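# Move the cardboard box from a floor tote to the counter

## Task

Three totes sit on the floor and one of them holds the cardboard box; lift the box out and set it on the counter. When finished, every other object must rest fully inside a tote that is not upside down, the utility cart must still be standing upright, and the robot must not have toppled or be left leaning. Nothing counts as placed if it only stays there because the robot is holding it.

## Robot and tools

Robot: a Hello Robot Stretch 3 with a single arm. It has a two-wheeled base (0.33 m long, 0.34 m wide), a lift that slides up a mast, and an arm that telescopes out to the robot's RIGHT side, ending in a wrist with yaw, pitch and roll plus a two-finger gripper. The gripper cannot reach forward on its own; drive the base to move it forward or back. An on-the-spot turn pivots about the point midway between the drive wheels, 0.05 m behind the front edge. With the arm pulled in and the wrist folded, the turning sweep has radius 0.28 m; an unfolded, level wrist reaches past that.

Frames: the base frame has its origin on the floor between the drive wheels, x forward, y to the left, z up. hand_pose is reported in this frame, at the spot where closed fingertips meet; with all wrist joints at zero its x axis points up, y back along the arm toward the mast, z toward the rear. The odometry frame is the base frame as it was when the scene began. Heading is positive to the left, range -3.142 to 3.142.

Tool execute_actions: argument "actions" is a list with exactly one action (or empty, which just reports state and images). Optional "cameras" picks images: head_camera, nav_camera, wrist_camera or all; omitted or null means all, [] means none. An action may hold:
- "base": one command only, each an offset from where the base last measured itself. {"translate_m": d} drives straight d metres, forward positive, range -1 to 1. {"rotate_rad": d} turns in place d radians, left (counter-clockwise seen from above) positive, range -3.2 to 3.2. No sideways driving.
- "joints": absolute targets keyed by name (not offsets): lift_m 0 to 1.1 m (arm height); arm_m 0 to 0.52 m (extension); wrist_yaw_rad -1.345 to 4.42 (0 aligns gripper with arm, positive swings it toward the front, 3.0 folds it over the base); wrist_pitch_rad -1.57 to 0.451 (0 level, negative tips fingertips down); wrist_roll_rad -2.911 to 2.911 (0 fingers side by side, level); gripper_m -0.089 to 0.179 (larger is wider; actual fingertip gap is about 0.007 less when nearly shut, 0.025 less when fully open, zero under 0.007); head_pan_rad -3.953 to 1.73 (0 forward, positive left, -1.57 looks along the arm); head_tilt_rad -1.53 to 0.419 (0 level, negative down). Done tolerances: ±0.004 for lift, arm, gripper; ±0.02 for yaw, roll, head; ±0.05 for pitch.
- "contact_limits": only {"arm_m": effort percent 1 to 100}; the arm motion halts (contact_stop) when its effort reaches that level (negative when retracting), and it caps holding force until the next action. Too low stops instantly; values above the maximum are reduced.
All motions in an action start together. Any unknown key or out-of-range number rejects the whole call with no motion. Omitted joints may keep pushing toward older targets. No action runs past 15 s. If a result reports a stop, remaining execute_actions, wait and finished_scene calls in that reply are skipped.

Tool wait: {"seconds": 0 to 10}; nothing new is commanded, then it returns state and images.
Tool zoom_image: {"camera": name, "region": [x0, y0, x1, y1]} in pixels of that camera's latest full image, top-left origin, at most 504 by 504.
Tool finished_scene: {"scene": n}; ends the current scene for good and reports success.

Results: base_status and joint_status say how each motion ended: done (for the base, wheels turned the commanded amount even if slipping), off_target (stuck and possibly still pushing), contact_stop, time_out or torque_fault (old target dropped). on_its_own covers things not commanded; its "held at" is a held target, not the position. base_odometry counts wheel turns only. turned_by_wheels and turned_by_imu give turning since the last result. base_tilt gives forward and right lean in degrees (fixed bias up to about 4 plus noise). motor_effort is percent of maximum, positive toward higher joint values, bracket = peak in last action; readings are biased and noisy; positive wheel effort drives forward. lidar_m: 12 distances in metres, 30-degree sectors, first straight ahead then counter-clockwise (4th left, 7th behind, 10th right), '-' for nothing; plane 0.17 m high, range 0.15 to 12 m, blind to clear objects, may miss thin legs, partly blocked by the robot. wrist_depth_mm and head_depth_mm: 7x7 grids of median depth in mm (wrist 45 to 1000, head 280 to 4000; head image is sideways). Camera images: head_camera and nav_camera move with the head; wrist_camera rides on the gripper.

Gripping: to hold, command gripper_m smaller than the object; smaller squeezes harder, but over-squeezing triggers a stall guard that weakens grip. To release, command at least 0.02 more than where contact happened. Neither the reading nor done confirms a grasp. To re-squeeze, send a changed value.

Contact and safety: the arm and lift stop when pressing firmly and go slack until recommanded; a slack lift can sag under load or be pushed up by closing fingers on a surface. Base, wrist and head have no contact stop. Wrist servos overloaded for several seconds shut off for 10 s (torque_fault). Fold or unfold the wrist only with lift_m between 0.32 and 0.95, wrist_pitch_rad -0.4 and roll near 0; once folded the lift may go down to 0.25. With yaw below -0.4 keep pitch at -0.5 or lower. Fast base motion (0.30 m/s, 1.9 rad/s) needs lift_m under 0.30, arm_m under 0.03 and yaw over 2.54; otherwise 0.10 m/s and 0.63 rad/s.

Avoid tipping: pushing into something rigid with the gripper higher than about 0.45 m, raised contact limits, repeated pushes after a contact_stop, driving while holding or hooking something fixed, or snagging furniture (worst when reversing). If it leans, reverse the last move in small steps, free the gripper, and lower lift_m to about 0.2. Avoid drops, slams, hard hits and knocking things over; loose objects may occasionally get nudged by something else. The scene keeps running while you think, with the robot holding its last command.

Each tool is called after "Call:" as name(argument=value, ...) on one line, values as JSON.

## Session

Call:
execute_actions(actions=[])

Scene clock: 0.00 s.
base_odometry: x=+0.000 y=+0.000 heading=+0.000 (m, m, rad; odometry frame)
turned_by_wheels: +0.000 (rad since the last result)
turned_by_imu: +0.000 (rad since the last result)
base_tilt: forward=-1.1 right=+1.0 (deg)
lidar_m: 1.43 1.32 0.95 0.91 0.93 1.08 1.20 2.28 2.96 2.65 2.81 1.90
head_depth_mm: 1830 1843 1873 1882 1511 1925 1921 / 1829 1854 1867 1893 1499 1937 1924 / 1813 1854 1863 1875 1500 1923 1934 / 1823 1839 1854 1881 1505 1918 1884 / 1821 1839 1851 1874 1901 1898 1911 / 1825 1830 1854 1870 1887 1911 1932 / 1816 1829 1848 1874 1880 1906 1915
base_status: not commanded
joint_positions: lift_m=+0.473 arm_m=+0.002 wrist_yaw_rad=+3.159 wrist_pitch_rad=-0.468 wrist_roll_rad=-0.016 gripper_m=+0.037 head_pan_rad=+0.002 head_tilt_rad=-0.010
joint_status: not commanded
motor_effort: left_wheel=+0 right_wheel=+1 lift_m=+25 arm_m=+1 wrist_yaw_rad=+0 wrist_pitch_rad=+3 wrist_roll_rad=+0 gripper_m=+0 head_pan_rad=+0 head_tilt_rad=+2 (%)
hand_pose: x=-0.0249 y=+0.0707 z=+0.4744 quat_wxyz=(+0.157, +0.681, +0.171, +0.695) (m; base frame)
wrist_depth_mm: 853 888 - 877 895 899 859 / 907 948 - 965 - 958 - / - - - - - - - / 876 895 897 914 930 965 999 / 739 771 753 782 815 811 810 / 670 677 - 686 687 682 702 / 581 587 622 614 607 614 615
pictures: head_camera (sideways: a quarter turn clockwise sets it upright), nav_camera (sideways: a quarter turn counterclockwise sets it upright), wrist_camera
Images, in order (width x height): head_camera 896x504, nav_camera 672x504, wrist_camera 644x364.

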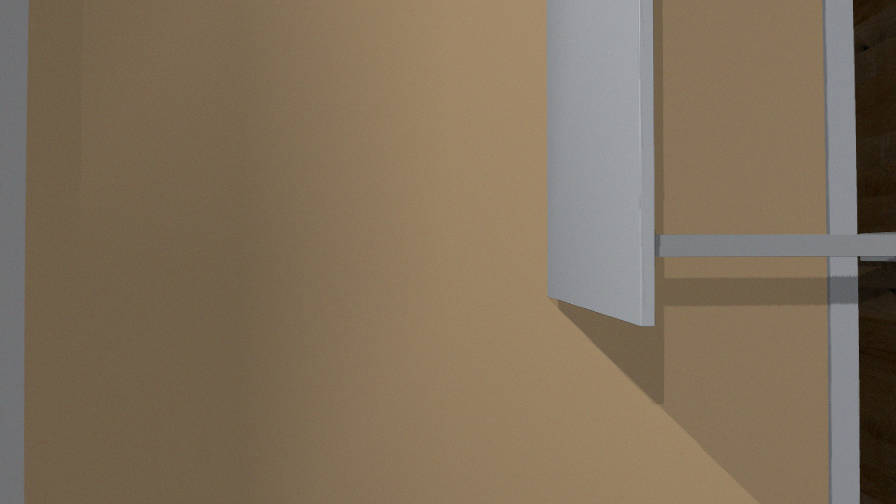

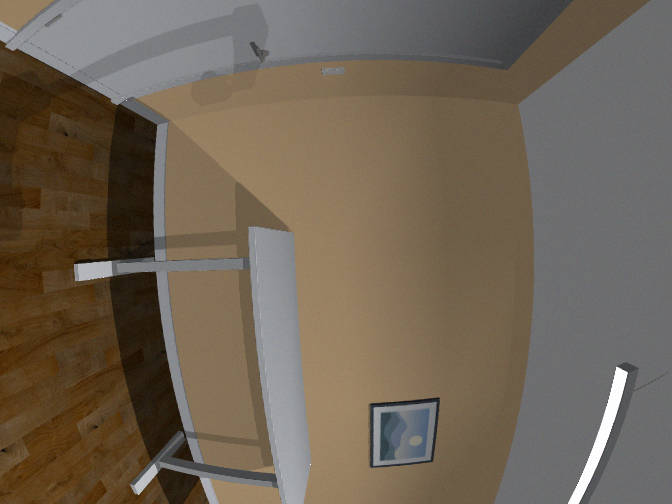

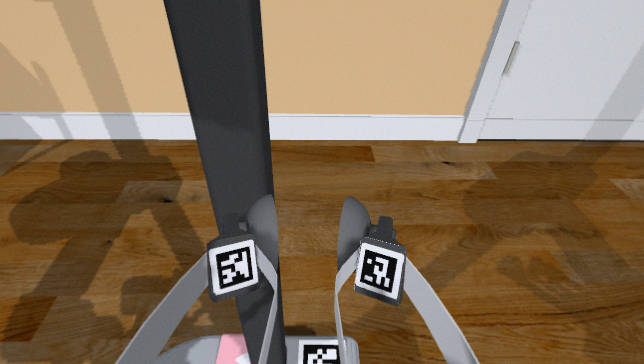

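Call:
execute_actions(actions=[{"joints": {"head_pan_rad": -2.1, "head_tilt_rad": -0.6, "lift_m": 0.28, "wrist_yaw_rad": 3.0, "wrist_pitch_rad": -0.4}}], cameras=["head_camera", "nav_camera"])

Scene clock: 5.53 s.
base_odometry: x=+0.000 y=+0.000 heading=+0.000 (m, m, rad; odometry frame)
turned_by_wheels: +0.000 (rad since the last result)
turned_by_imu: +0.000 (rad since the last result)
base_tilt: forward=-1.0 right=+1.0 (deg)
lidar_m: 1.44 1.32 0.95 0.91 0.93 1.08 1.20 2.29 2.95 2.65 2.81 1.90
head_depth_mm: 3262 2771 2917 2219 1733 1421 1202 / 3248 3728 2927 2213 1718 1423 1208 / 3094 3474 3124 2141 1750 1431 1203 / 2778 3140 3087 2141 1749 1428 1214 / 2691 2947 3017 2246 1750 1432 1210 / 2555 2767 2909 2203 1749 1435 1214 / 2423 2629 2858 2174 1764 1434 1209
base_status: not commanded
joint_positions: lift_m=+0.280 arm_m=+0.002 wrist_yaw_rad=+3.002 wrist_pitch_rad=-0.421 wrist_roll_rad=-0.016 gripper_m=+0.037 head_pan_rad=-2.093 head_tilt_rad=-0.592
joint_status: all done
motor_effort: left_wheel=+0(0) right_wheel=+1(1) lift_m=+19(23) arm_m=+1(1) wrist_yaw_rad=-1(5) wrist_pitch_rad=+6(6) wrist_roll_rad=+1(0) gripper_m=+0(1) head_pan_rad=-3(40) head_tilt_rad=-5(37) (%)
hand_pose: x=+0.0100 y=+0.0747 z=+0.2923 quat_wxyz=(+0.195, +0.694, +0.101, +0.685) (m; base frame)
wrist_depth_mm: 756 - 860 894 939 - - / 801 - 911 984 - - - / 781 - 845 859 878 898 910 / 641 651 678 677 703 726 709 / 534 543 - 552 587 566 581 / 472 - - - 494 488 499 / - - - 418 424 425 431
pictures: head_camera (sideways: a quarter turn clockwise sets it upright), nav_camera (sideways: a quarter turn counterclockwise sets it upright)
Images, in order (width x height): head_camera 896x504, nav_camera 672x504.

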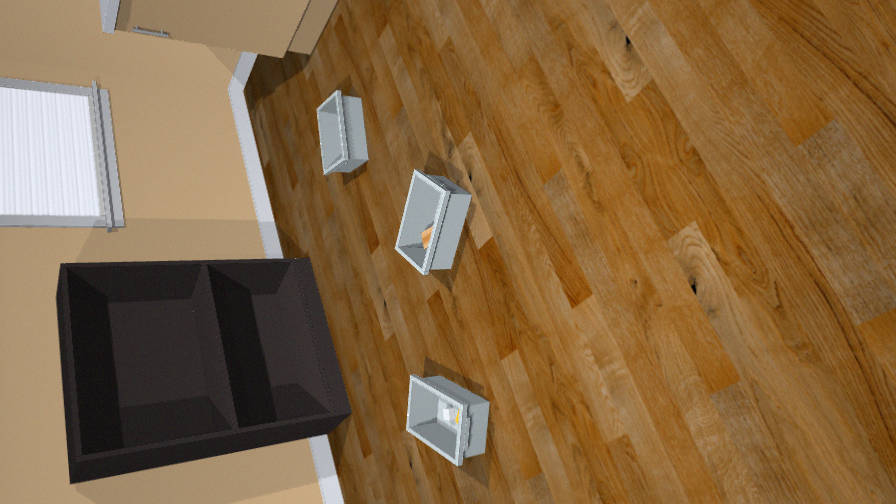

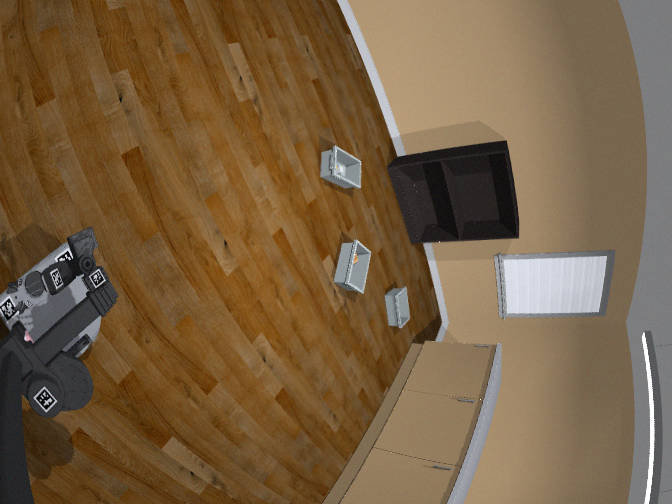

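Call:
zoom_image(camera="head_camera", region=[300, 70, 520, 290])

Call:
zoom_image(camera="head_camera", region=[380, 350, 520, 480])

Region (300, 70, 520, 290) of head_camera's 896x504 image, scaled by 2.291, with more detail than that image has.

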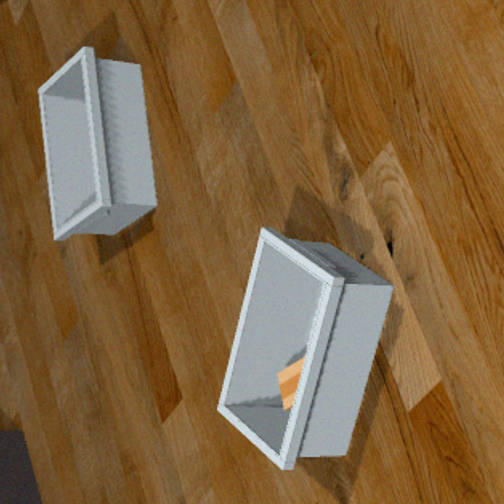

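Region (380, 350, 520, 480) of head_camera's 896x504 image, scaled by 3.600, with more detail than that image has; it fills the top 468 rows of this view, and the rest is white.

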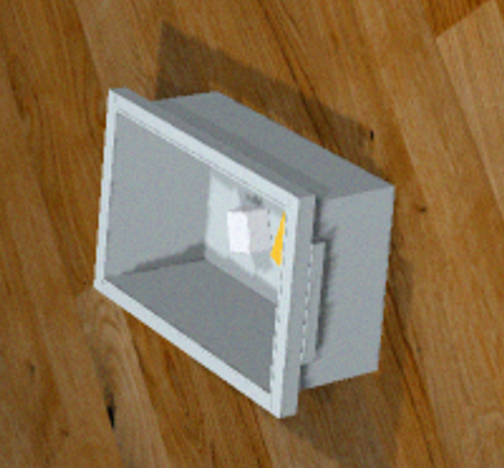

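Call:
execute_actions(actions=[{"base": {"rotate_rad": 0.79}, "joints": {"head_pan_rad": -3.3, "head_tilt_rad": -0.6}}], cameras=["head_camera", "nav_camera"])

Scene clock: 40.73 s.
base_odometry: x=+0.000 y=+0.000 heading=+0.790 (m, m, rad; odometry frame)
turned_by_wheels: +0.790 (rad since the last result)
turned_by_imu: +0.791 (rad since the last result)
base_tilt: forward=-1.0 right=+1.0 (deg)
lidar_m: 1.04 0.91 0.91 1.03 1.16 2.24 2.56 2.65 2.87 1.90 1.44 1.44
head_depth_mm: 2484 2125 2340 2222 1737 1417 1203 / 2620 2271 2520 2221 1729 1427 1208 / 2788 2474 2687 2234 1742 1432 1209 / 2984 2688 2898 2240 1750 1426 1209 / 3255 3613 3068 2234 1735 1434 1210 / 3271 3706 3132 2165 1745 1427 1213 / 3039 3272 3139 2174 1743 1430 1216
base_status: done
joint_positions: lift_m=+0.280 arm_m=+0.002 wrist_yaw_rad=+3.002 wrist_pitch_rad=-0.421 wrist_roll_rad=-0.016 gripper_m=+0.037 head_pan_rad=-3.293 head_tilt_rad=-0.593
joint_status: all done
motor_effort: left_wheel=-3(11) right_wheel=+4(13) lift_m=+18(18) arm_m=+1(1) wrist_yaw_rad=+0(1) wrist_pitch_rad=+6(6) wrist_roll_rad=+1(1) gripper_m=+0(1) head_pan_rad=-3(41) head_tilt_rad=-3(4) (%)
hand_pose: x=+0.0100 y=+0.0747 z=+0.2923 quat_wxyz=(+0.195, +0.694, +0.101, +0.685) (m; base frame)
wrist_depth_mm: - - - - 875 766 697 / - - - - 951 848 734 / 814 - 826 838 892 838 771 / 644 632 660 686 691 700 698 / 548 548 - 561 573 572 594 / 464 - - - 484 494 499 / - - - 417 424 434 440
pictures: head_camera (sideways: a quarter turn clockwise sets it upright), nav_camera (sideways: a quarter turn counterclockwise sets it upright)
Images, in order (width x height): head_camera 896x504, nav_camera 672x504.

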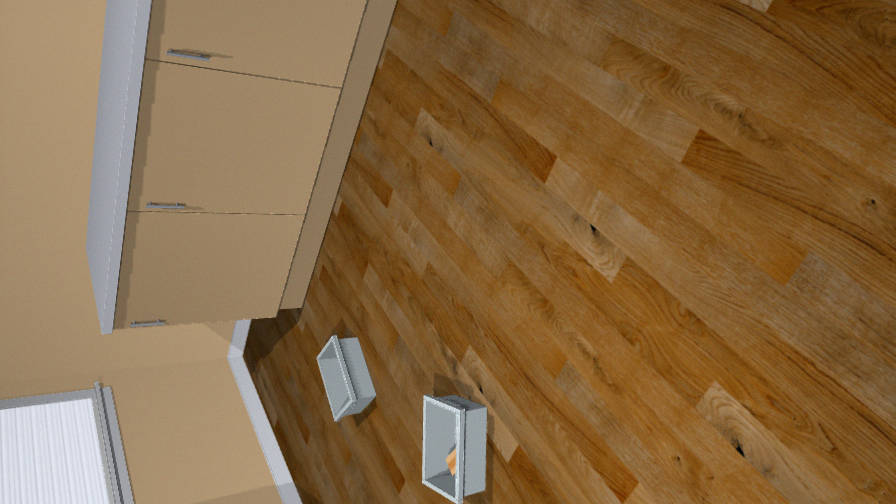

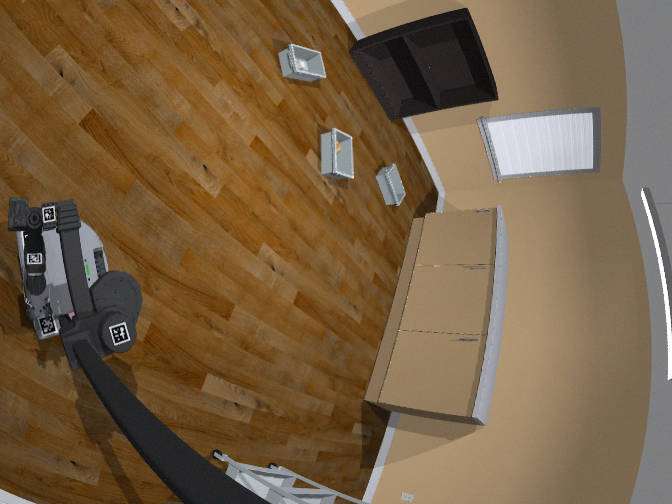

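Call:
execute_actions(actions=[{"base": {"translate_m": -1.0}, "joints": {"head_pan_rad": -2.65, "head_tilt_rad": -0.9}}], cameras=["head_camera", "nav_camera"])

Scene clock: 49.87 s.
base_odometry: x=-0.704 y=-0.710 heading=+0.790 (m, m, rad; odometry frame)
turned_by_wheels: +0.000 (rad since the last result)
turned_by_imu: -0.002 (rad since the last result)
base_tilt: forward=-1.1 right=+1.0 (deg)
lidar_m: 1.89 1.60 1.06 1.19 1.49 1.50 1.73 2.02 1.87 2.48 2.23 2.26
head_depth_mm: 2349 2301 1795 1600 1393 1234 1135 / 2265 2301 1846 1612 1416 1262 - / 2149 2254 1903 1615 1395 1245 - / 1932 2211 1926 1546 1407 1242 - / 1897 2142 1910 1627 1415 1242 - / 1844 2108 1925 1615 1406 1244 1131 / 1801 2151 1944 1586 1416 1250 1117
base_status: done
joint_positions: lift_m=+0.280 arm_m=+0.002 wrist_yaw_rad=+3.001 wrist_pitch_rad=-0.420 wrist_roll_rad=-0.016 gripper_m=+0.037 head_pan_rad=-2.657 head_tilt_rad=-0.889
joint_status: all done
motor_effort: left_wheel=-3(12) right_wheel=+3(8) lift_m=+19(19) arm_m=+1(1) wrist_yaw_rad=+0(0) wrist_pitch_rad=+6(6) wrist_roll_rad=+1(1) gripper_m=+0(0) head_pan_rad=+4(38) head_tilt_rad=-6(30) (%)
hand_pose: x=+0.0101 y=+0.0748 z=+0.2925 quat_wxyz=(+0.195, +0.695, +0.100, +0.685) (m; base frame)
wrist_depth_mm: - - - - - - - / - - - - - - - / 808 - 852 836 855 911 941 / 666 638 669 688 696 696 715 / 548 541 - 555 579 574 591 / 472 499 - - 481 491 502 / - - - 425 426 425 434
pictures: head_camera (sideways: a quarter turn clockwise sets it upright), nav_camera (sideways: a quarter turn counterclockwise sets it upright)
Images, in order (width x height): head_camera 896x504, nav_camera 672x504.

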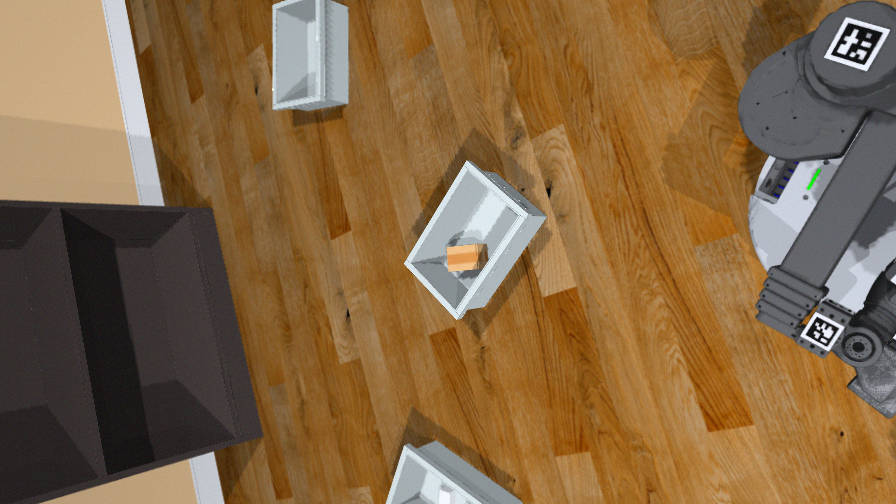

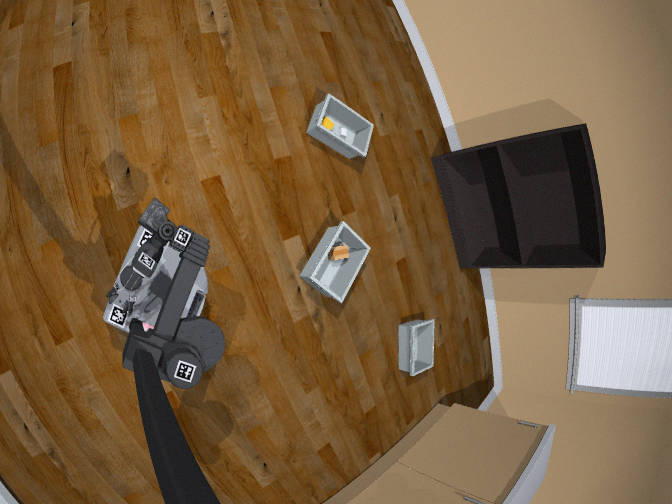

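Call:
zoom_image(camera="head_camera", region=[390, 150, 570, 330])

Region (390, 150, 570, 330) of head_camera's 896x504 image, scaled by 2.800, with more detail than that image has.

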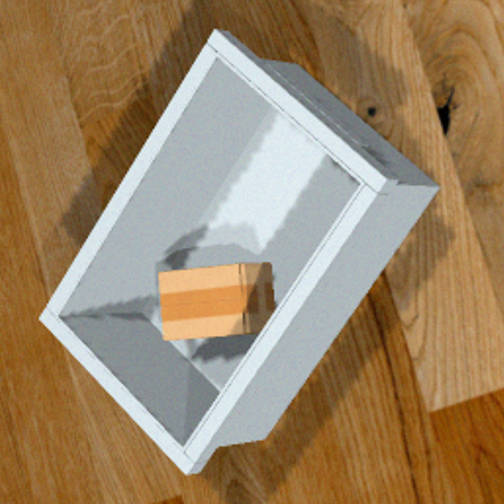

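Call:
execute_actions(actions=[{"base": {"translate_m": -0.768}, "joints": {"lift_m": 0.293, "head_pan_rad": -1.6, "head_tilt_rad": -1.15, "gripper_m": 0.1}}], cameras=["head_camera", "nav_camera"])

Scene clock: 77.57 s.
base_odometry: x=-1.245 y=-1.256 heading=+0.790 (m, m, rad; odometry frame)
turned_by_wheels: +0.000 (rad since the last result)
turned_by_imu: -0.002 (rad since the last result)
base_tilt: forward=-1.0 right=+1.0 (deg)
lidar_m: 2.51 1.57 1.58 1.11 0.95 0.95 1.09 1.36 1.46 1.87 3.17 2.98
head_depth_mm: 1632 1615 1516 1383 1274 1196 - / 1821 1675 1516 1382 1281 - - / 1883 1675 1525 1388 1301 - - / 1867 1671 1525 1346 1301 1193 1089 / 1871 1675 1519 1399 1272 1186 1115 / 1900 1689 1516 1395 1287 1199 1114 / 1892 1696 1542 1409 1296 1199 1109
base_status: done
joint_positions: lift_m=+0.293 arm_m=+0.002 wrist_yaw_rad=+3.001 wrist_pitch_rad=-0.420 wrist_roll_rad=-0.016 gripper_m=+0.100 head_pan_rad=-1.606 head_tilt_rad=-1.136
joint_status: all done
motor_effort: left_wheel=-3(11) right_wheel=+3(8) lift_m=+29(30) arm_m=+1(1) wrist_yaw_rad=-1(1) wrist_pitch_rad=+6(6) wrist_roll_rad=+1(1) gripper_m=+0(80) head_pan_rad=+3(41) head_tilt_rad=-8(28) (%)
hand_pose: x=+0.0101 y=+0.0748 z=+0.3049 quat_wxyz=(+0.195, +0.695, +0.100, +0.685) (m; base frame)
wrist_depth_mm: 717 - - - - - - / 824 - - - - - - / 846 - 876 853 940 896 927 / 673 649 683 686 717 709 740 / 551 553 575 589 603 591 602 / 483 - - 507 488 516 515 / - - - 425 436 441 439
pictures: head_camera (sideways: a quarter turn clockwise sets it upright), nav_camera (sideways: a quarter turn counterclockwise sets it upright)
Images, in order (width x height): head_camera 896x504, nav_camera 672x504.

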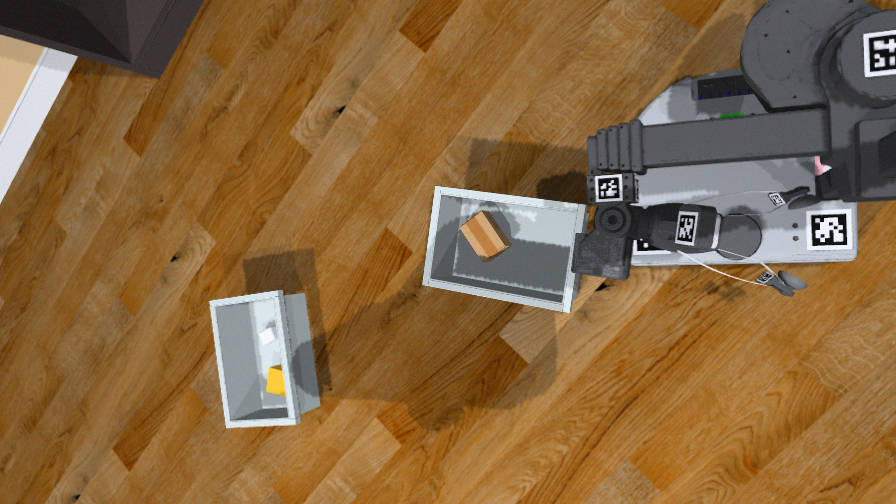

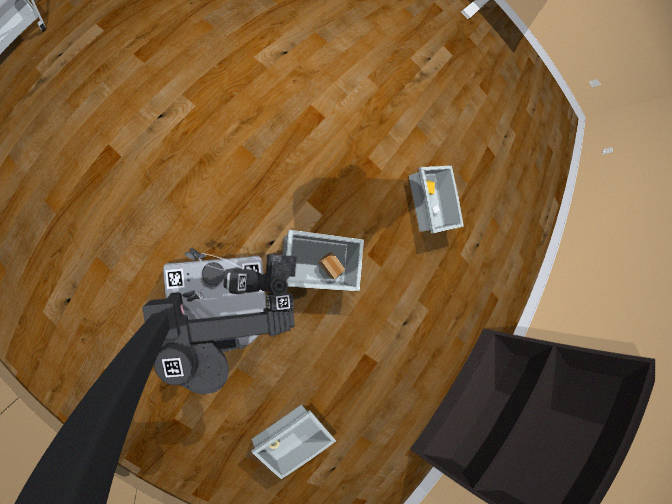

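Call:
zoom_image(camera="head_camera", region=[410, 170, 650, 330])

Region (410, 170, 650, 330) of head_camera's 896x504 image, scaled by 2.100, with more detail than that image has.

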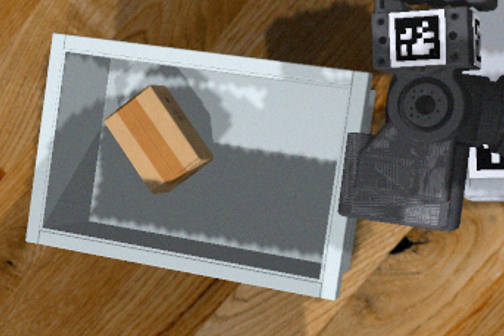

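Call:
execute_actions(actions=[{"joints": {"lift_m": 0.4, "wrist_yaw_rad": 2.19, "arm_m": 0.14}}], cameras=[])

Call:
execute_actions(actions=[{"joints": {"wrist_pitch_rad": -1.55, "arm_m": 0.328}}], cameras=["head_camera", "wrist_camera"])

Scene clock: 103.73 s.
base_odometry: x=-1.245 y=-1.256 heading=+0.790 (m, m, rad; odometry frame)
turned_by_wheels: +0.000 (rad since the last result)
turned_by_imu: +0.000 (rad since the last result)
base_tilt: forward=-1.0 right=+1.0 (deg)
lidar_m: 2.51 1.57 1.57 1.10 0.95 0.95 1.09 1.37 1.47 1.89 3.14 2.97
head_depth_mm: 1625 1611 1516 1374 1278 1191 - / 1843 1678 1518 1387 1275 - - / 1872 1672 1513 1418 1286 - - / 1872 1683 1526 1375 1255 1197 1096 / 1891 1683 1506 1401 1278 1190 1113 / 1900 1684 1517 1406 1296 1198 1112 / 1909 1702 1537 1409 1292 1202 1114
base_status: not commanded
joint_positions: lift_m=+0.400 arm_m=+0.140 wrist_yaw_rad=+2.192 wrist_pitch_rad=-0.420 wrist_roll_rad=-0.016 gripper_m=+0.100 head_pan_rad=-1.606 head_tilt_rad=-1.136
joint_status: all done
motor_effort: left_wheel=-3(2) right_wheel=+3(3) lift_m=+30(33) arm_m=+3(4) wrist_yaw_rad=-1(0) wrist_pitch_rad=+5(5) wrist_roll_rad=+0(0) gripper_m=-1(0) head_pan_rad=+3(4) head_tilt_rad=-8(8) (%)
hand_pose: x=+0.1610 y=-0.1544 z=+0.4119 quat_wxyz=(+0.449, +0.678, -0.181, +0.553) (m; base frame)
wrist_depth_mm: - - - - - - - / - - - - - - - / - - - - - - - / 834 844 859 863 868 890 917 / 698 739 717 724 745 744 763 / 598 594 616 623 605 635 645 / 527 535 534 539 535 550 569
pictures: none
No camera images: the call's "cameras" was empty. Leave "cameras" out to get every camera's image.

Scene clock: 106.37 s.
base_odometry: x=-1.245 y=-1.256 heading=+0.790 (m, m, rad; odometry frame)
turned_by_wheels: +0.000 (rad since the last result)
turned_by_imu: +0.000 (rad since the last result)
base_tilt: forward=-1.1 right=+1.0 (deg)
lidar_m: 2.51 1.57 1.58 1.10 0.95 0.95 1.10 1.37 1.46 1.88 3.14 2.97
head_depth_mm: 1626 1619 1516 1389 1278 1185 - / 1834 1684 1522 1390 1277 - - / 1878 1678 1555 1366 1285 - - / 1893 1683 1547 1337 1279 1192 1095 / 1888 1696 1518 1400 1277 1199 1110 / 1877 1690 1510 1394 1292 1197 1115 / 1909 1699 1535 1403 1303 1202 1112
base_status: not commanded
joint_positions: lift_m=+0.400 arm_m=+0.328 wrist_yaw_rad=+2.191 wrist_pitch_rad=-1.542 wrist_roll_rad=-0.016 gripper_m=+0.100 head_pan_rad=-1.606 head_tilt_rad=-1.136
joint_status: all done
motor_effort: left_wheel=-3(2) right_wheel=+3(3) lift_m=+30(30) arm_m=+3(1) wrist_yaw_rad=-1(1) wrist_pitch_rad=-3(5) wrist_roll_rad=+1(1) gripper_m=-1(1) head_pan_rad=+3(4) head_tilt_rad=-8(7) (%)
hand_pose: x=-0.0349 y=-0.4827 z=+0.2816 quat_wxyz=(+0.669, +0.674, +0.212, +0.230) (m; base frame)
wrist_depth_mm: - 322 404 389 409 416 414 / 411 352 415 418 423 429 436 / 424 423 420 386 394 436 441 / 435 435 392 438 445 447 461 / 457 452 458 356 471 467 475 / 471 473 474 475 479 480 489 / 480 481 497 495 498 497 504
pictures: head_camera (sideways: a quarter turn clockwise sets it upright), wrist_camera
Images, in order (width x height): head_camera 896x504, wrist_camera 644x364.

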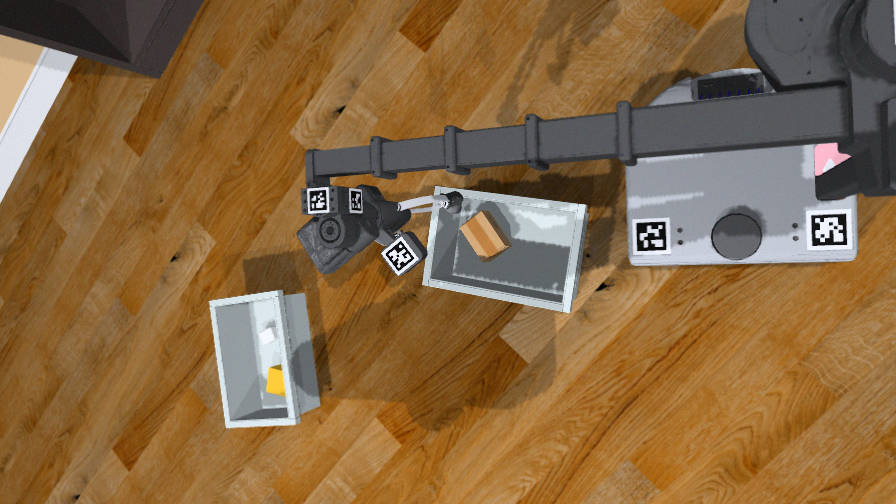

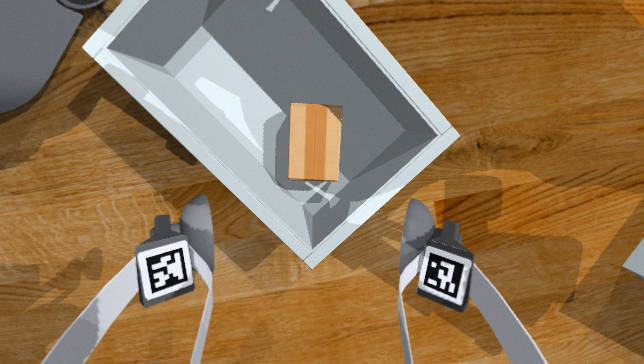

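Call:
execute_actions(actions=[{"base": {"translate_m": 0.022}, "joints": {"arm_m": 0.32, "lift_m": 0.22}}], cameras=["head_camera", "wrist_camera"])

Scene clock: 120.07 s.
base_odometry: x=-1.229 y=-1.240 heading=+0.790 (m, m, rad; odometry frame)
turned_by_wheels: +0.000 (rad since the last result)
turned_by_imu: +0.000 (rad since the last result)
base_tilt: forward=-1.0 right=+1.0 (deg)
lidar_m: 2.50 1.55 1.56 1.12 0.96 0.96 1.11 1.38 1.47 1.90 2.71 2.72
head_depth_mm: 1623 1620 1515 1383 1279 1185 1091 / 1840 1679 1506 1385 1282 - - / 1877 1675 1523 1370 1275 - - / 1857 1681 1521 1340 1274 1190 1092 / 1890 1695 1508 1409 1284 1195 1112 / 1888 1703 1510 1401 1289 1193 1115 / 1910 1701 1534 1409 1291 1199 1110
base_status: done
joint_positions: lift_m=+0.220 arm_m=+0.320 wrist_yaw_rad=+2.191 wrist_pitch_rad=-1.543 wrist_roll_rad=-0.016 gripper_m=+0.100 head_pan_rad=-1.606 head_tilt_rad=-1.136
joint_status: all done
motor_effort: left_wheel=-3(4) right_wheel=+3(10) lift_m=+19(26) arm_m=-1(2) wrist_yaw_rad=+0(1) wrist_pitch_rad=-2(2) wrist_roll_rad=+1(1) gripper_m=-1(0) head_pan_rad=+3(4) head_tilt_rad=-7(8) (%)
hand_pose: x=-0.0350 y=-0.4752 z=+0.1022 quat_wxyz=(+0.669, +0.674, +0.212, +0.230) (m; base frame)
wrist_depth_mm: 223 235 237 238 136 246 248 / 235 244 245 247 182 138 254 / 200 247 252 251 255 142 260 / 168 219 259 212 260 182 269 / 147 175 265 219 263 163 282 / 275 153 221 270 200 286 288 / 283 287 182 212 160 297 303
pictures: head_camera (sideways: a quarter turn clockwise sets it upright), wrist_camera
Images, in order (width x height): head_camera 896x504, wrist_camera 644x364.

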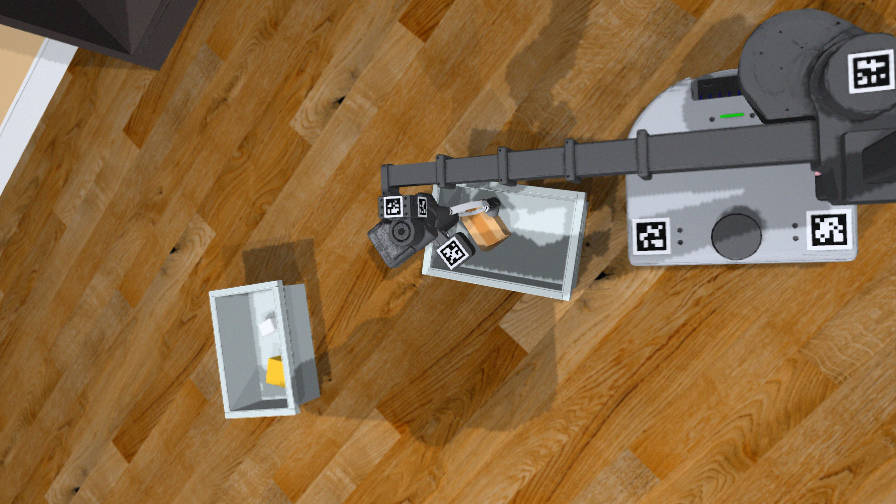

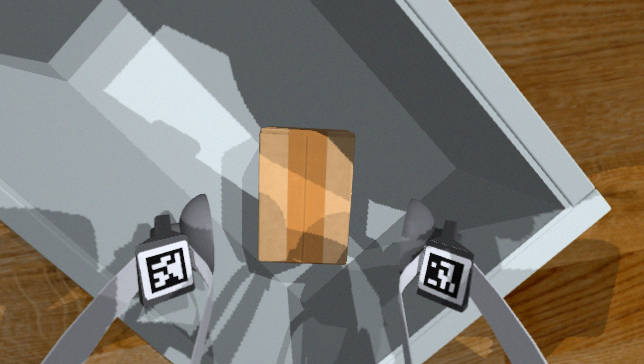

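Call:
execute_actions(actions=[{"joints": {"lift_m": 0.146}}], cameras=["wrist_camera"])

Scene clock: 128.70 s.
base_odometry: x=-1.229 y=-1.240 heading=+0.790 (m, m, rad; odometry frame)
turned_by_wheels: +0.000 (rad since the last result)
turned_by_imu: +0.000 (rad since the last result)
base_tilt: forward=-1.1 right=+1.0 (deg)
lidar_m: 2.49 1.55 1.56 1.12 0.97 0.96 1.11 1.38 1.47 1.89 2.71 2.70
head_depth_mm: 1635 1636 1506 1388 1276 1182 1094 / 1850 1667 1511 1385 1283 - - / 1872 1676 1518 1389 1265 - - / 1870 1688 1524 1346 1268 1192 1094 / 1876 1684 1504 1398 1291 1193 1114 / 1901 1692 1507 1407 1290 1204 1114 / 1891 1697 1542 1399 1291 1198 1117
base_status: not commanded
joint_positions: lift_m=+0.146 arm_m=+0.320 wrist_yaw_rad=+2.191 wrist_pitch_rad=-1.543 wrist_roll_rad=-0.016 gripper_m=+0.100 head_pan_rad=-1.606 head_tilt_rad=-1.136
joint_status: all done
motor_effort: left_wheel=-3(2) right_wheel=+3(3) lift_m=+19(18) arm_m=-1(1) wrist_yaw_rad=-1(1) wrist_pitch_rad=-2(2) wrist_roll_rad=+1(1) gripper_m=+1(0) head_pan_rad=+3(3) head_tilt_rad=-8(8) (%)
hand_pose: x=-0.0350 y=-0.4752 z=+0.0282 quat_wxyz=(+0.669, +0.674, +0.212, +0.230) (m; base frame)
wrist_depth_mm: 167 168 170 171 133 89 66 / 172 174 174 175 175 108 77 / 179 179 178 179 181 137 90 / 169 184 136 137 188 182 110 / 146 174 140 140 193 164 124 / 130 151 160 144 198 135 112 / - 138 169 188 156 124 100
pictures: wrist_camera
Images, in order (width x height): wrist_camera 644x364.

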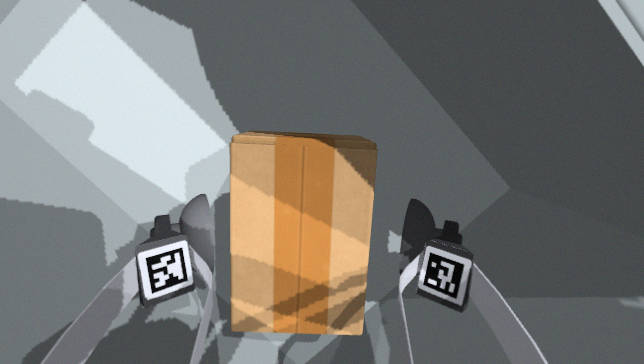

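Call:
execute_actions(actions=[{"joints": {"gripper_m": 0.012}}], cameras=["wrist_camera"])

Scene clock: 132.23 s.
base_odometry: x=-1.229 y=-1.240 heading=+0.790 (m, m, rad; odometry frame)
turned_by_wheels: +0.000 (rad since the last result)
turned_by_imu: +0.000 (rad since the last result)
base_tilt: forward=-1.0 right=+0.9 (deg)
lidar_m: 2.49 1.55 1.56 1.12 0.96 0.97 1.11 1.38 1.47 1.90 2.72 2.70
head_depth_mm: 1642 1616 1522 1378 1272 1183 1092 / 1816 1663 1511 1399 1273 - - / 1884 1678 1525 1410 1271 - - / 1884 1679 1519 1347 1272 1191 1093 / 1874 1686 1505 1398 1283 1197 1106 / 1896 1697 1521 1405 1290 1194 1112 / 1897 1701 1538 1405 1293 1201 1111
base_status: not commanded
joint_positions: lift_m=+0.146 arm_m=+0.320 wrist_yaw_rad=+2.191 wrist_pitch_rad=-1.543 wrist_roll_rad=-0.016 gripper_m=+0.013 head_pan_rad=-1.606 head_tilt_rad=-1.136
joint_status: all done
motor_effort: left_wheel=-3(3) right_wheel=+3(3) lift_m=+18(19) arm_m=-1(1) wrist_yaw_rad=+0(1) wrist_pitch_rad=-3(2) wrist_roll_rad=+1(1) gripper_m=-19(93) head_pan_rad=+3(3) head_tilt_rad=-7(8) (%)
hand_pose: x=-0.0350 y=-0.4752 z=+0.0282 quat_wxyz=(+0.669, +0.674, +0.212, +0.230) (m; base frame)
wrist_depth_mm: 167 169 170 171 133 89 66 / 171 174 174 176 174 108 77 / 177 178 178 179 181 137 90 / 167 184 183 131 188 181 110 / 146 180 136 135 191 164 124 / 129 151 140 140 171 140 112 / 115 141 167 144 157 119 100
pictures: wrist_camera
Images, in order (width x height): wrist_camera 644x364.

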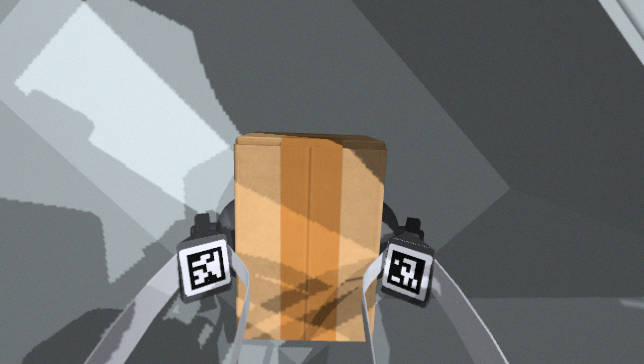

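Call:
execute_actions(actions=[{"joints": {"lift_m": 0.29, "head_pan_rad": -2.4, "head_tilt_rad": -0.9}}], cameras=["nav_camera", "wrist_camera"])

Scene clock: 155.50 s.
base_odometry: x=-1.229 y=-1.240 heading=+0.790 (m, m, rad; odometry frame)
turned_by_wheels: +0.000 (rad since the last result)
turned_by_imu: +0.000 (rad since the last result)
base_tilt: forward=-1.1 right=+1.1 (deg)
lidar_m: 2.49 1.56 1.55 1.12 0.96 0.96 1.11 1.38 1.47 0.42 2.70 2.71
head_depth_mm: 1561 1857 1860 1597 1357 1233 - / 1555 1850 1886 1614 1360 1228 - / 1469 1755 1834 1600 1397 1238 - / 1477 1763 1804 1604 1388 1257 - / 1476 1755 1789 1611 1392 1199 1116 / 1465 1730 1806 1617 1428 1198 1091 / 1446 1665 1778 1620 1463 1196 1111
base_status: not commanded
joint_positions: lift_m=+0.290 arm_m=+0.320 wrist_yaw_rad=+2.191 wrist_pitch_rad=-1.543 wrist_roll_rad=-0.016 gripper_m=+0.013 head_pan_rad=-2.393 head_tilt_rad=-0.903
joint_status: all done
motor_effort: left_wheel=-2(3) right_wheel=+3(3) lift_m=+31(34) arm_m=-1(1) wrist_yaw_rad=+0(1) wrist_pitch_rad=-2(3) wrist_roll_rad=+0(1) gripper_m=-19(20) head_pan_rad=-3(39) head_tilt_rad=+1(24) (%)
hand_pose: x=-0.0350 y=-0.4752 z=+0.1716 quat_wxyz=(+0.669, +0.674, +0.212, +0.230) (m; base frame)
wrist_depth_mm: 222 288 303 267 306 312 313 / 233 307 312 311 223 321 325 / 207 276 319 320 262 329 335 / 329 225 272 131 287 337 339 / 339 340 136 135 224 356 352 / 351 351 141 140 355 362 364 / 364 366 367 145 372 374 378
pictures: nav_camera (sideways: a quarter turn counterclockwise sets it upright), wrist_camera
Images, in order (width x height): nav_camera 672x504, wrist_camera 644x364.

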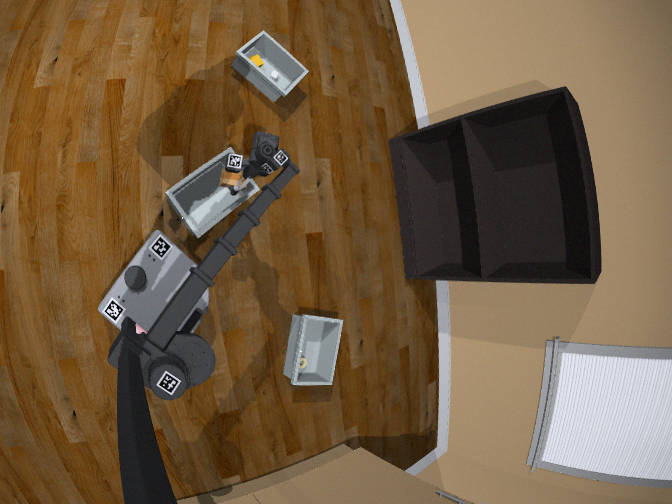

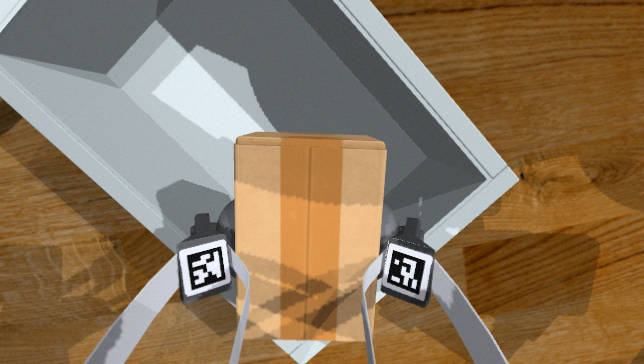

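Call:
execute_actions(actions=[{"base": {"rotate_rad": -0.79}, "joints": {"lift_m": 0.41, "arm_m": 0.28, "head_pan_rad": -3.1, "head_tilt_rad": -0.6}}], cameras=["head_camera", "nav_camera"])

Scene clock: 159.53 s.
base_odometry: x=-1.229 y=-1.240 heading=+0.000 (m, m, rad; odometry frame)
turned_by_wheels: -0.790 (rad since the last result)
turned_by_imu: -0.794 (rad since the last result)
base_tilt: forward=-1.0 right=+1.0 (deg)
lidar_m: 3.18 2.95 2.21 1.56 2.17 1.00 0.96 0.99 1.76 1.38 1.47 2.27
head_depth_mm: 1339 1370 1008 1145 1345 1412 1196 / 1343 1381 1017 1157 1360 1410 1195 / 1342 1397 1028 1165 1375 1416 1200 / 1349 1395 1028 1166 1372 1416 1199 / 1353 1402 1035 1179 1393 1415 1210 / 1352 1415 1041 1184 1396 1416 1203 / 1352 1428 1050 1192 1416 1426 1205
base_status: done
joint_positions: lift_m=+0.410 arm_m=+0.280 wrist_yaw_rad=+2.191 wrist_pitch_rad=-1.544 wrist_roll_rad=-0.016 gripper_m=+0.013 head_pan_rad=-3.093 head_tilt_rad=-0.606
joint_status: all done
motor_effort: left_wheel=+2(9) right_wheel=-2(8) lift_m=+30(31) arm_m=-1(1) wrist_yaw_rad=+0(0) wrist_pitch_rad=-2(2) wrist_roll_rad=+1(0) gripper_m=-20(20) head_pan_rad=-3(39) head_tilt_rad=+4(27) (%)
hand_pose: x=-0.0353 y=-0.4354 z=+0.2916 quat_wxyz=(+0.669, +0.674, +0.212, +0.230) (m; base frame)
wrist_depth_mm: - 414 416 417 419 423 420 / - 425 426 431 428 438 429 / 443 439 439 438 441 450 458 / 453 448 453 130 456 467 463 / 464 466 135 135 465 474 483 / 478 480 140 140 494 490 496 / 496 489 495 145 511 514 521
pictures: head_camera (sideways: a quarter turn clockwise sets it upright), nav_camera (sideways: a quarter turn counterclockwise sets it upright)
Images, in order (width x height): head_camera 896x504, nav_camera 672x504.

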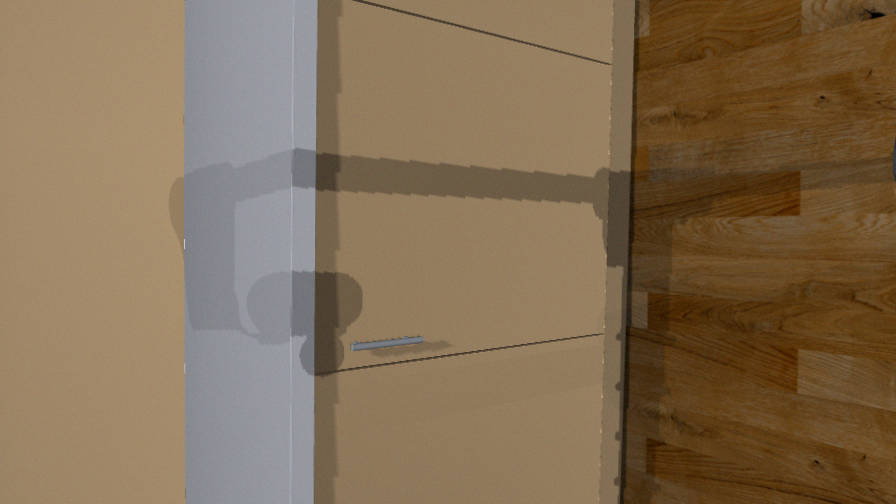

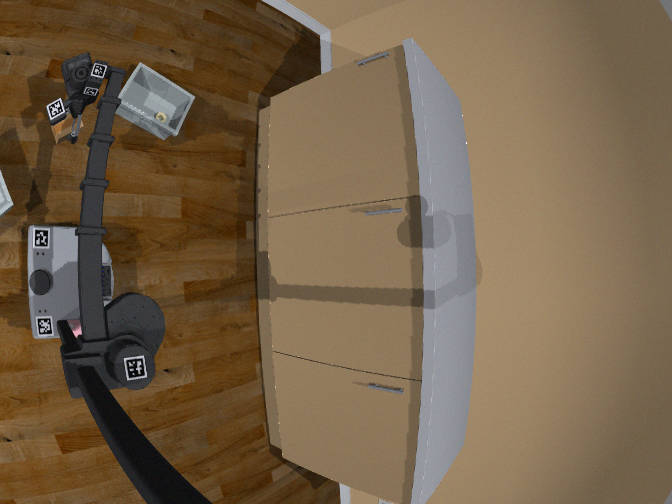

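Call:
execute_actions(actions=[{"base": {"translate_m": -0.42}, "joints": {"lift_m": 0.86, "head_pan_rad": -2.6, "head_tilt_rad": -0.75}}], cameras=["head_camera", "nav_camera"])

Scene clock: 172.00 s.
base_odometry: x=-1.649 y=-1.240 heading=+0.000 (m, m, rad; odometry frame)
turned_by_wheels: +0.000 (rad since the last result)
turned_by_imu: +0.000 (rad since the last result)
base_tilt: forward=-1.1 right=+1.0 (deg)
lidar_m: 3.61 3.06 1.62 1.56 0.78 0.56 0.54 0.56 0.76 1.40 1.69 2.29
head_depth_mm: 992 902 673 652 774 951 - / 1039 906 674 704 850 1028 - / 1096 911 677 759 945 1114 - / 1155 915 729 839 1055 - 1107 / 1204 918 766 930 1133 - 1132 / 1296 924 830 1036 1274 - 1150 / 1401 932 914 1163 - 1288 1150
base_status: done
joint_positions: lift_m=+0.860 arm_m=+0.280 wrist_yaw_rad=+2.191 wrist_pitch_rad=-1.544 wrist_roll_rad=-0.016 gripper_m=+0.013 head_pan_rad=-2.607 head_tilt_rad=-0.741
joint_status: all done
motor_effort: left_wheel=+3(3) right_wheel=-2(10) lift_m=+31(31) arm_m=-1(1) wrist_yaw_rad=+0(0) wrist_pitch_rad=-2(2) wrist_roll_rad=+0(1) gripper_m=-20(19) head_pan_rad=+4(33) head_tilt_rad=-5(22) (%)
hand_pose: x=-0.0353 y=-0.4354 z=+0.7416 quat_wxyz=(+0.669, +0.674, +0.212, +0.230) (m; base frame)
wrist_depth_mm: 830 - 846 850 809 810 859 / 824 - 870 855 850 879 909 / 872 882 874 908 882 905 934 / 883 904 890 131 910 899 931 / 748 927 136 136 969 985 965 / 635 738 140 140 980 988 - / 543 657 730 144 - - -
pictures: head_camera (sideways: a quarter turn clockwise sets it upright), nav_camera (sideways: a quarter turn counterclockwise sets it upright)
Images, in order (width x height): head_camera 896x504, nav_camera 672x504.

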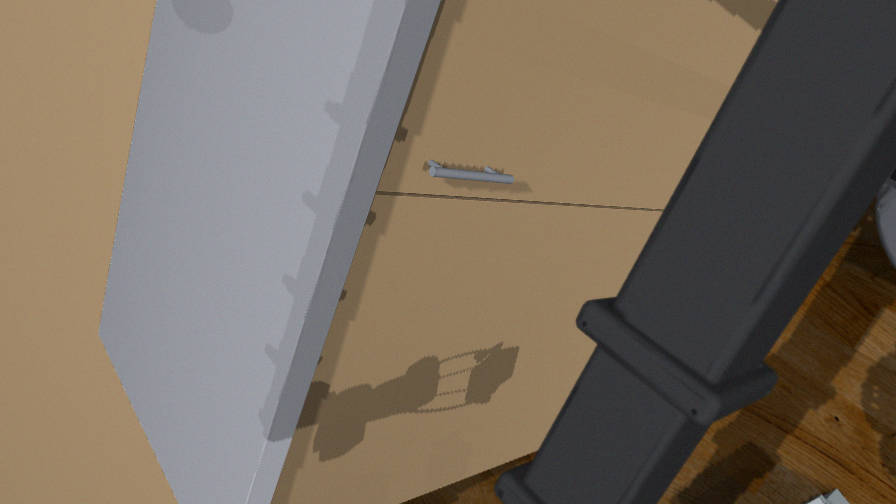

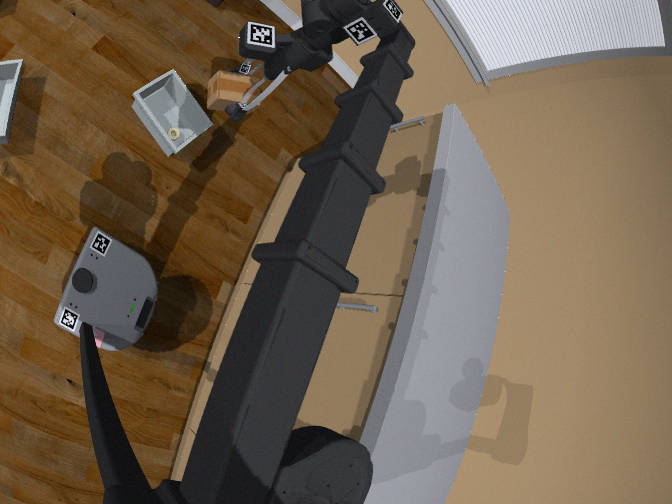

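Call:
execute_actions(actions=[{"base": {"rotate_rad": -1.571}, "joints": {"lift_m": 1.1, "arm_m": 0.24, "head_pan_rad": -1.4, "head_tilt_rad": -0.6}}], cameras=["head_camera", "nav_camera", "wrist_camera"])

Scene clock: 181.10 s.
base_odometry: x=-1.649 y=-1.240 heading=-1.571 (m, m, rad; odometry frame)
turned_by_wheels: -1.571 (rad since the last result)
turned_by_imu: -1.578 (rad since the last result)
base_tilt: forward=-1.1 right=+1.1 (deg)
lidar_m: 1.41 1.68 2.27 3.14 3.12 1.62 1.56 0.79 0.56 0.54 0.56 0.75
head_depth_mm: - - - 604 702 829 1043 / 933 1082 - 452 707 857 1122 / 972 1089 833 641 722 881 1150 / 985 1103 880 669 744 910 1150 / 997 1118 882 671 755 943 1179 / 1012 1127 890 675 785 970 1179 / 1020 1140 892 704 808 1008 1210
base_status: done
joint_positions: lift_m=+1.100 arm_m=+0.240 wrist_yaw_rad=+2.191 wrist_pitch_rad=-1.544 wrist_roll_rad=-0.016 gripper_m=+0.013 head_pan_rad=-1.407 head_tilt_rad=-0.606
joint_status: all done
motor_effort: left_wheel=+3(8) right_wheel=-3(10) lift_m=+30(31) arm_m=-1(2) wrist_yaw_rad=-1(1) wrist_pitch_rad=-2(2) wrist_roll_rad=+1(0) gripper_m=-19(19) head_pan_rad=+4(38) head_tilt_rad=+2(19) (%)
hand_pose: x=-0.0353 y=-0.3955 z=+0.9815 quat_wxyz=(+0.669, +0.674, +0.212, +0.230) (m; base frame)
wrist_depth_mm: - - - - - 538 315 / - - - - 979 422 238 / - - - - 611 351 234 / - - - 130 450 262 239 / - - 135 135 337 246 248 / - - 140 140 254 253 256 / - - - 144 265 262 265
pictures: head_camera (sideways: a quarter turn clockwise sets it upright), nav_camera (sideways: a quarter turn counterclockwise sets it upright), wrist_camera
Images, in order (width x height): head_camera 896x504, nav_camera 672x504, wrist_camera 644x364.

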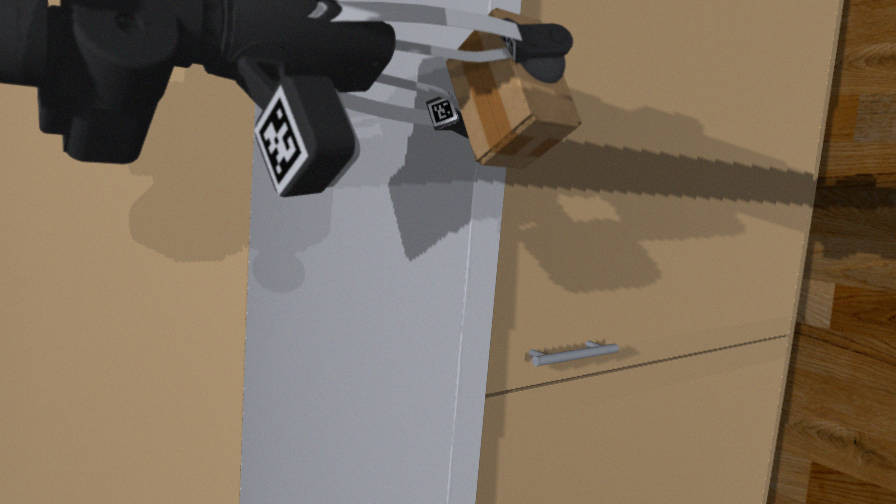

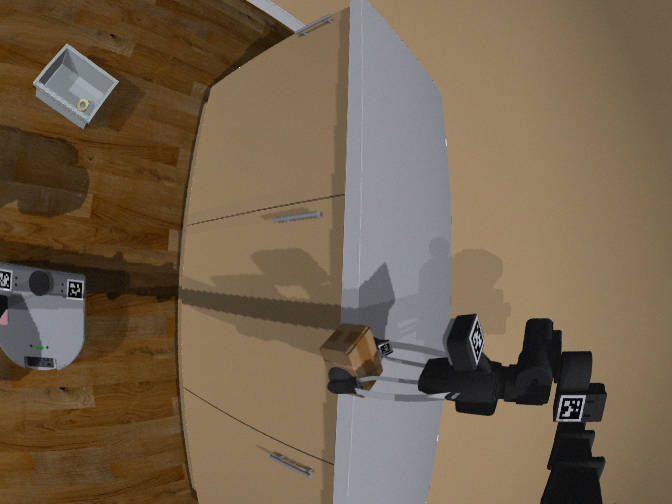

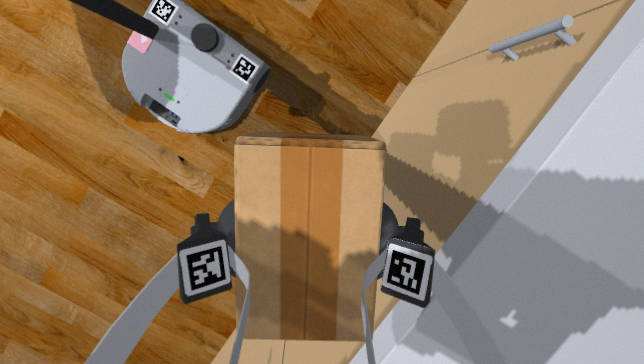

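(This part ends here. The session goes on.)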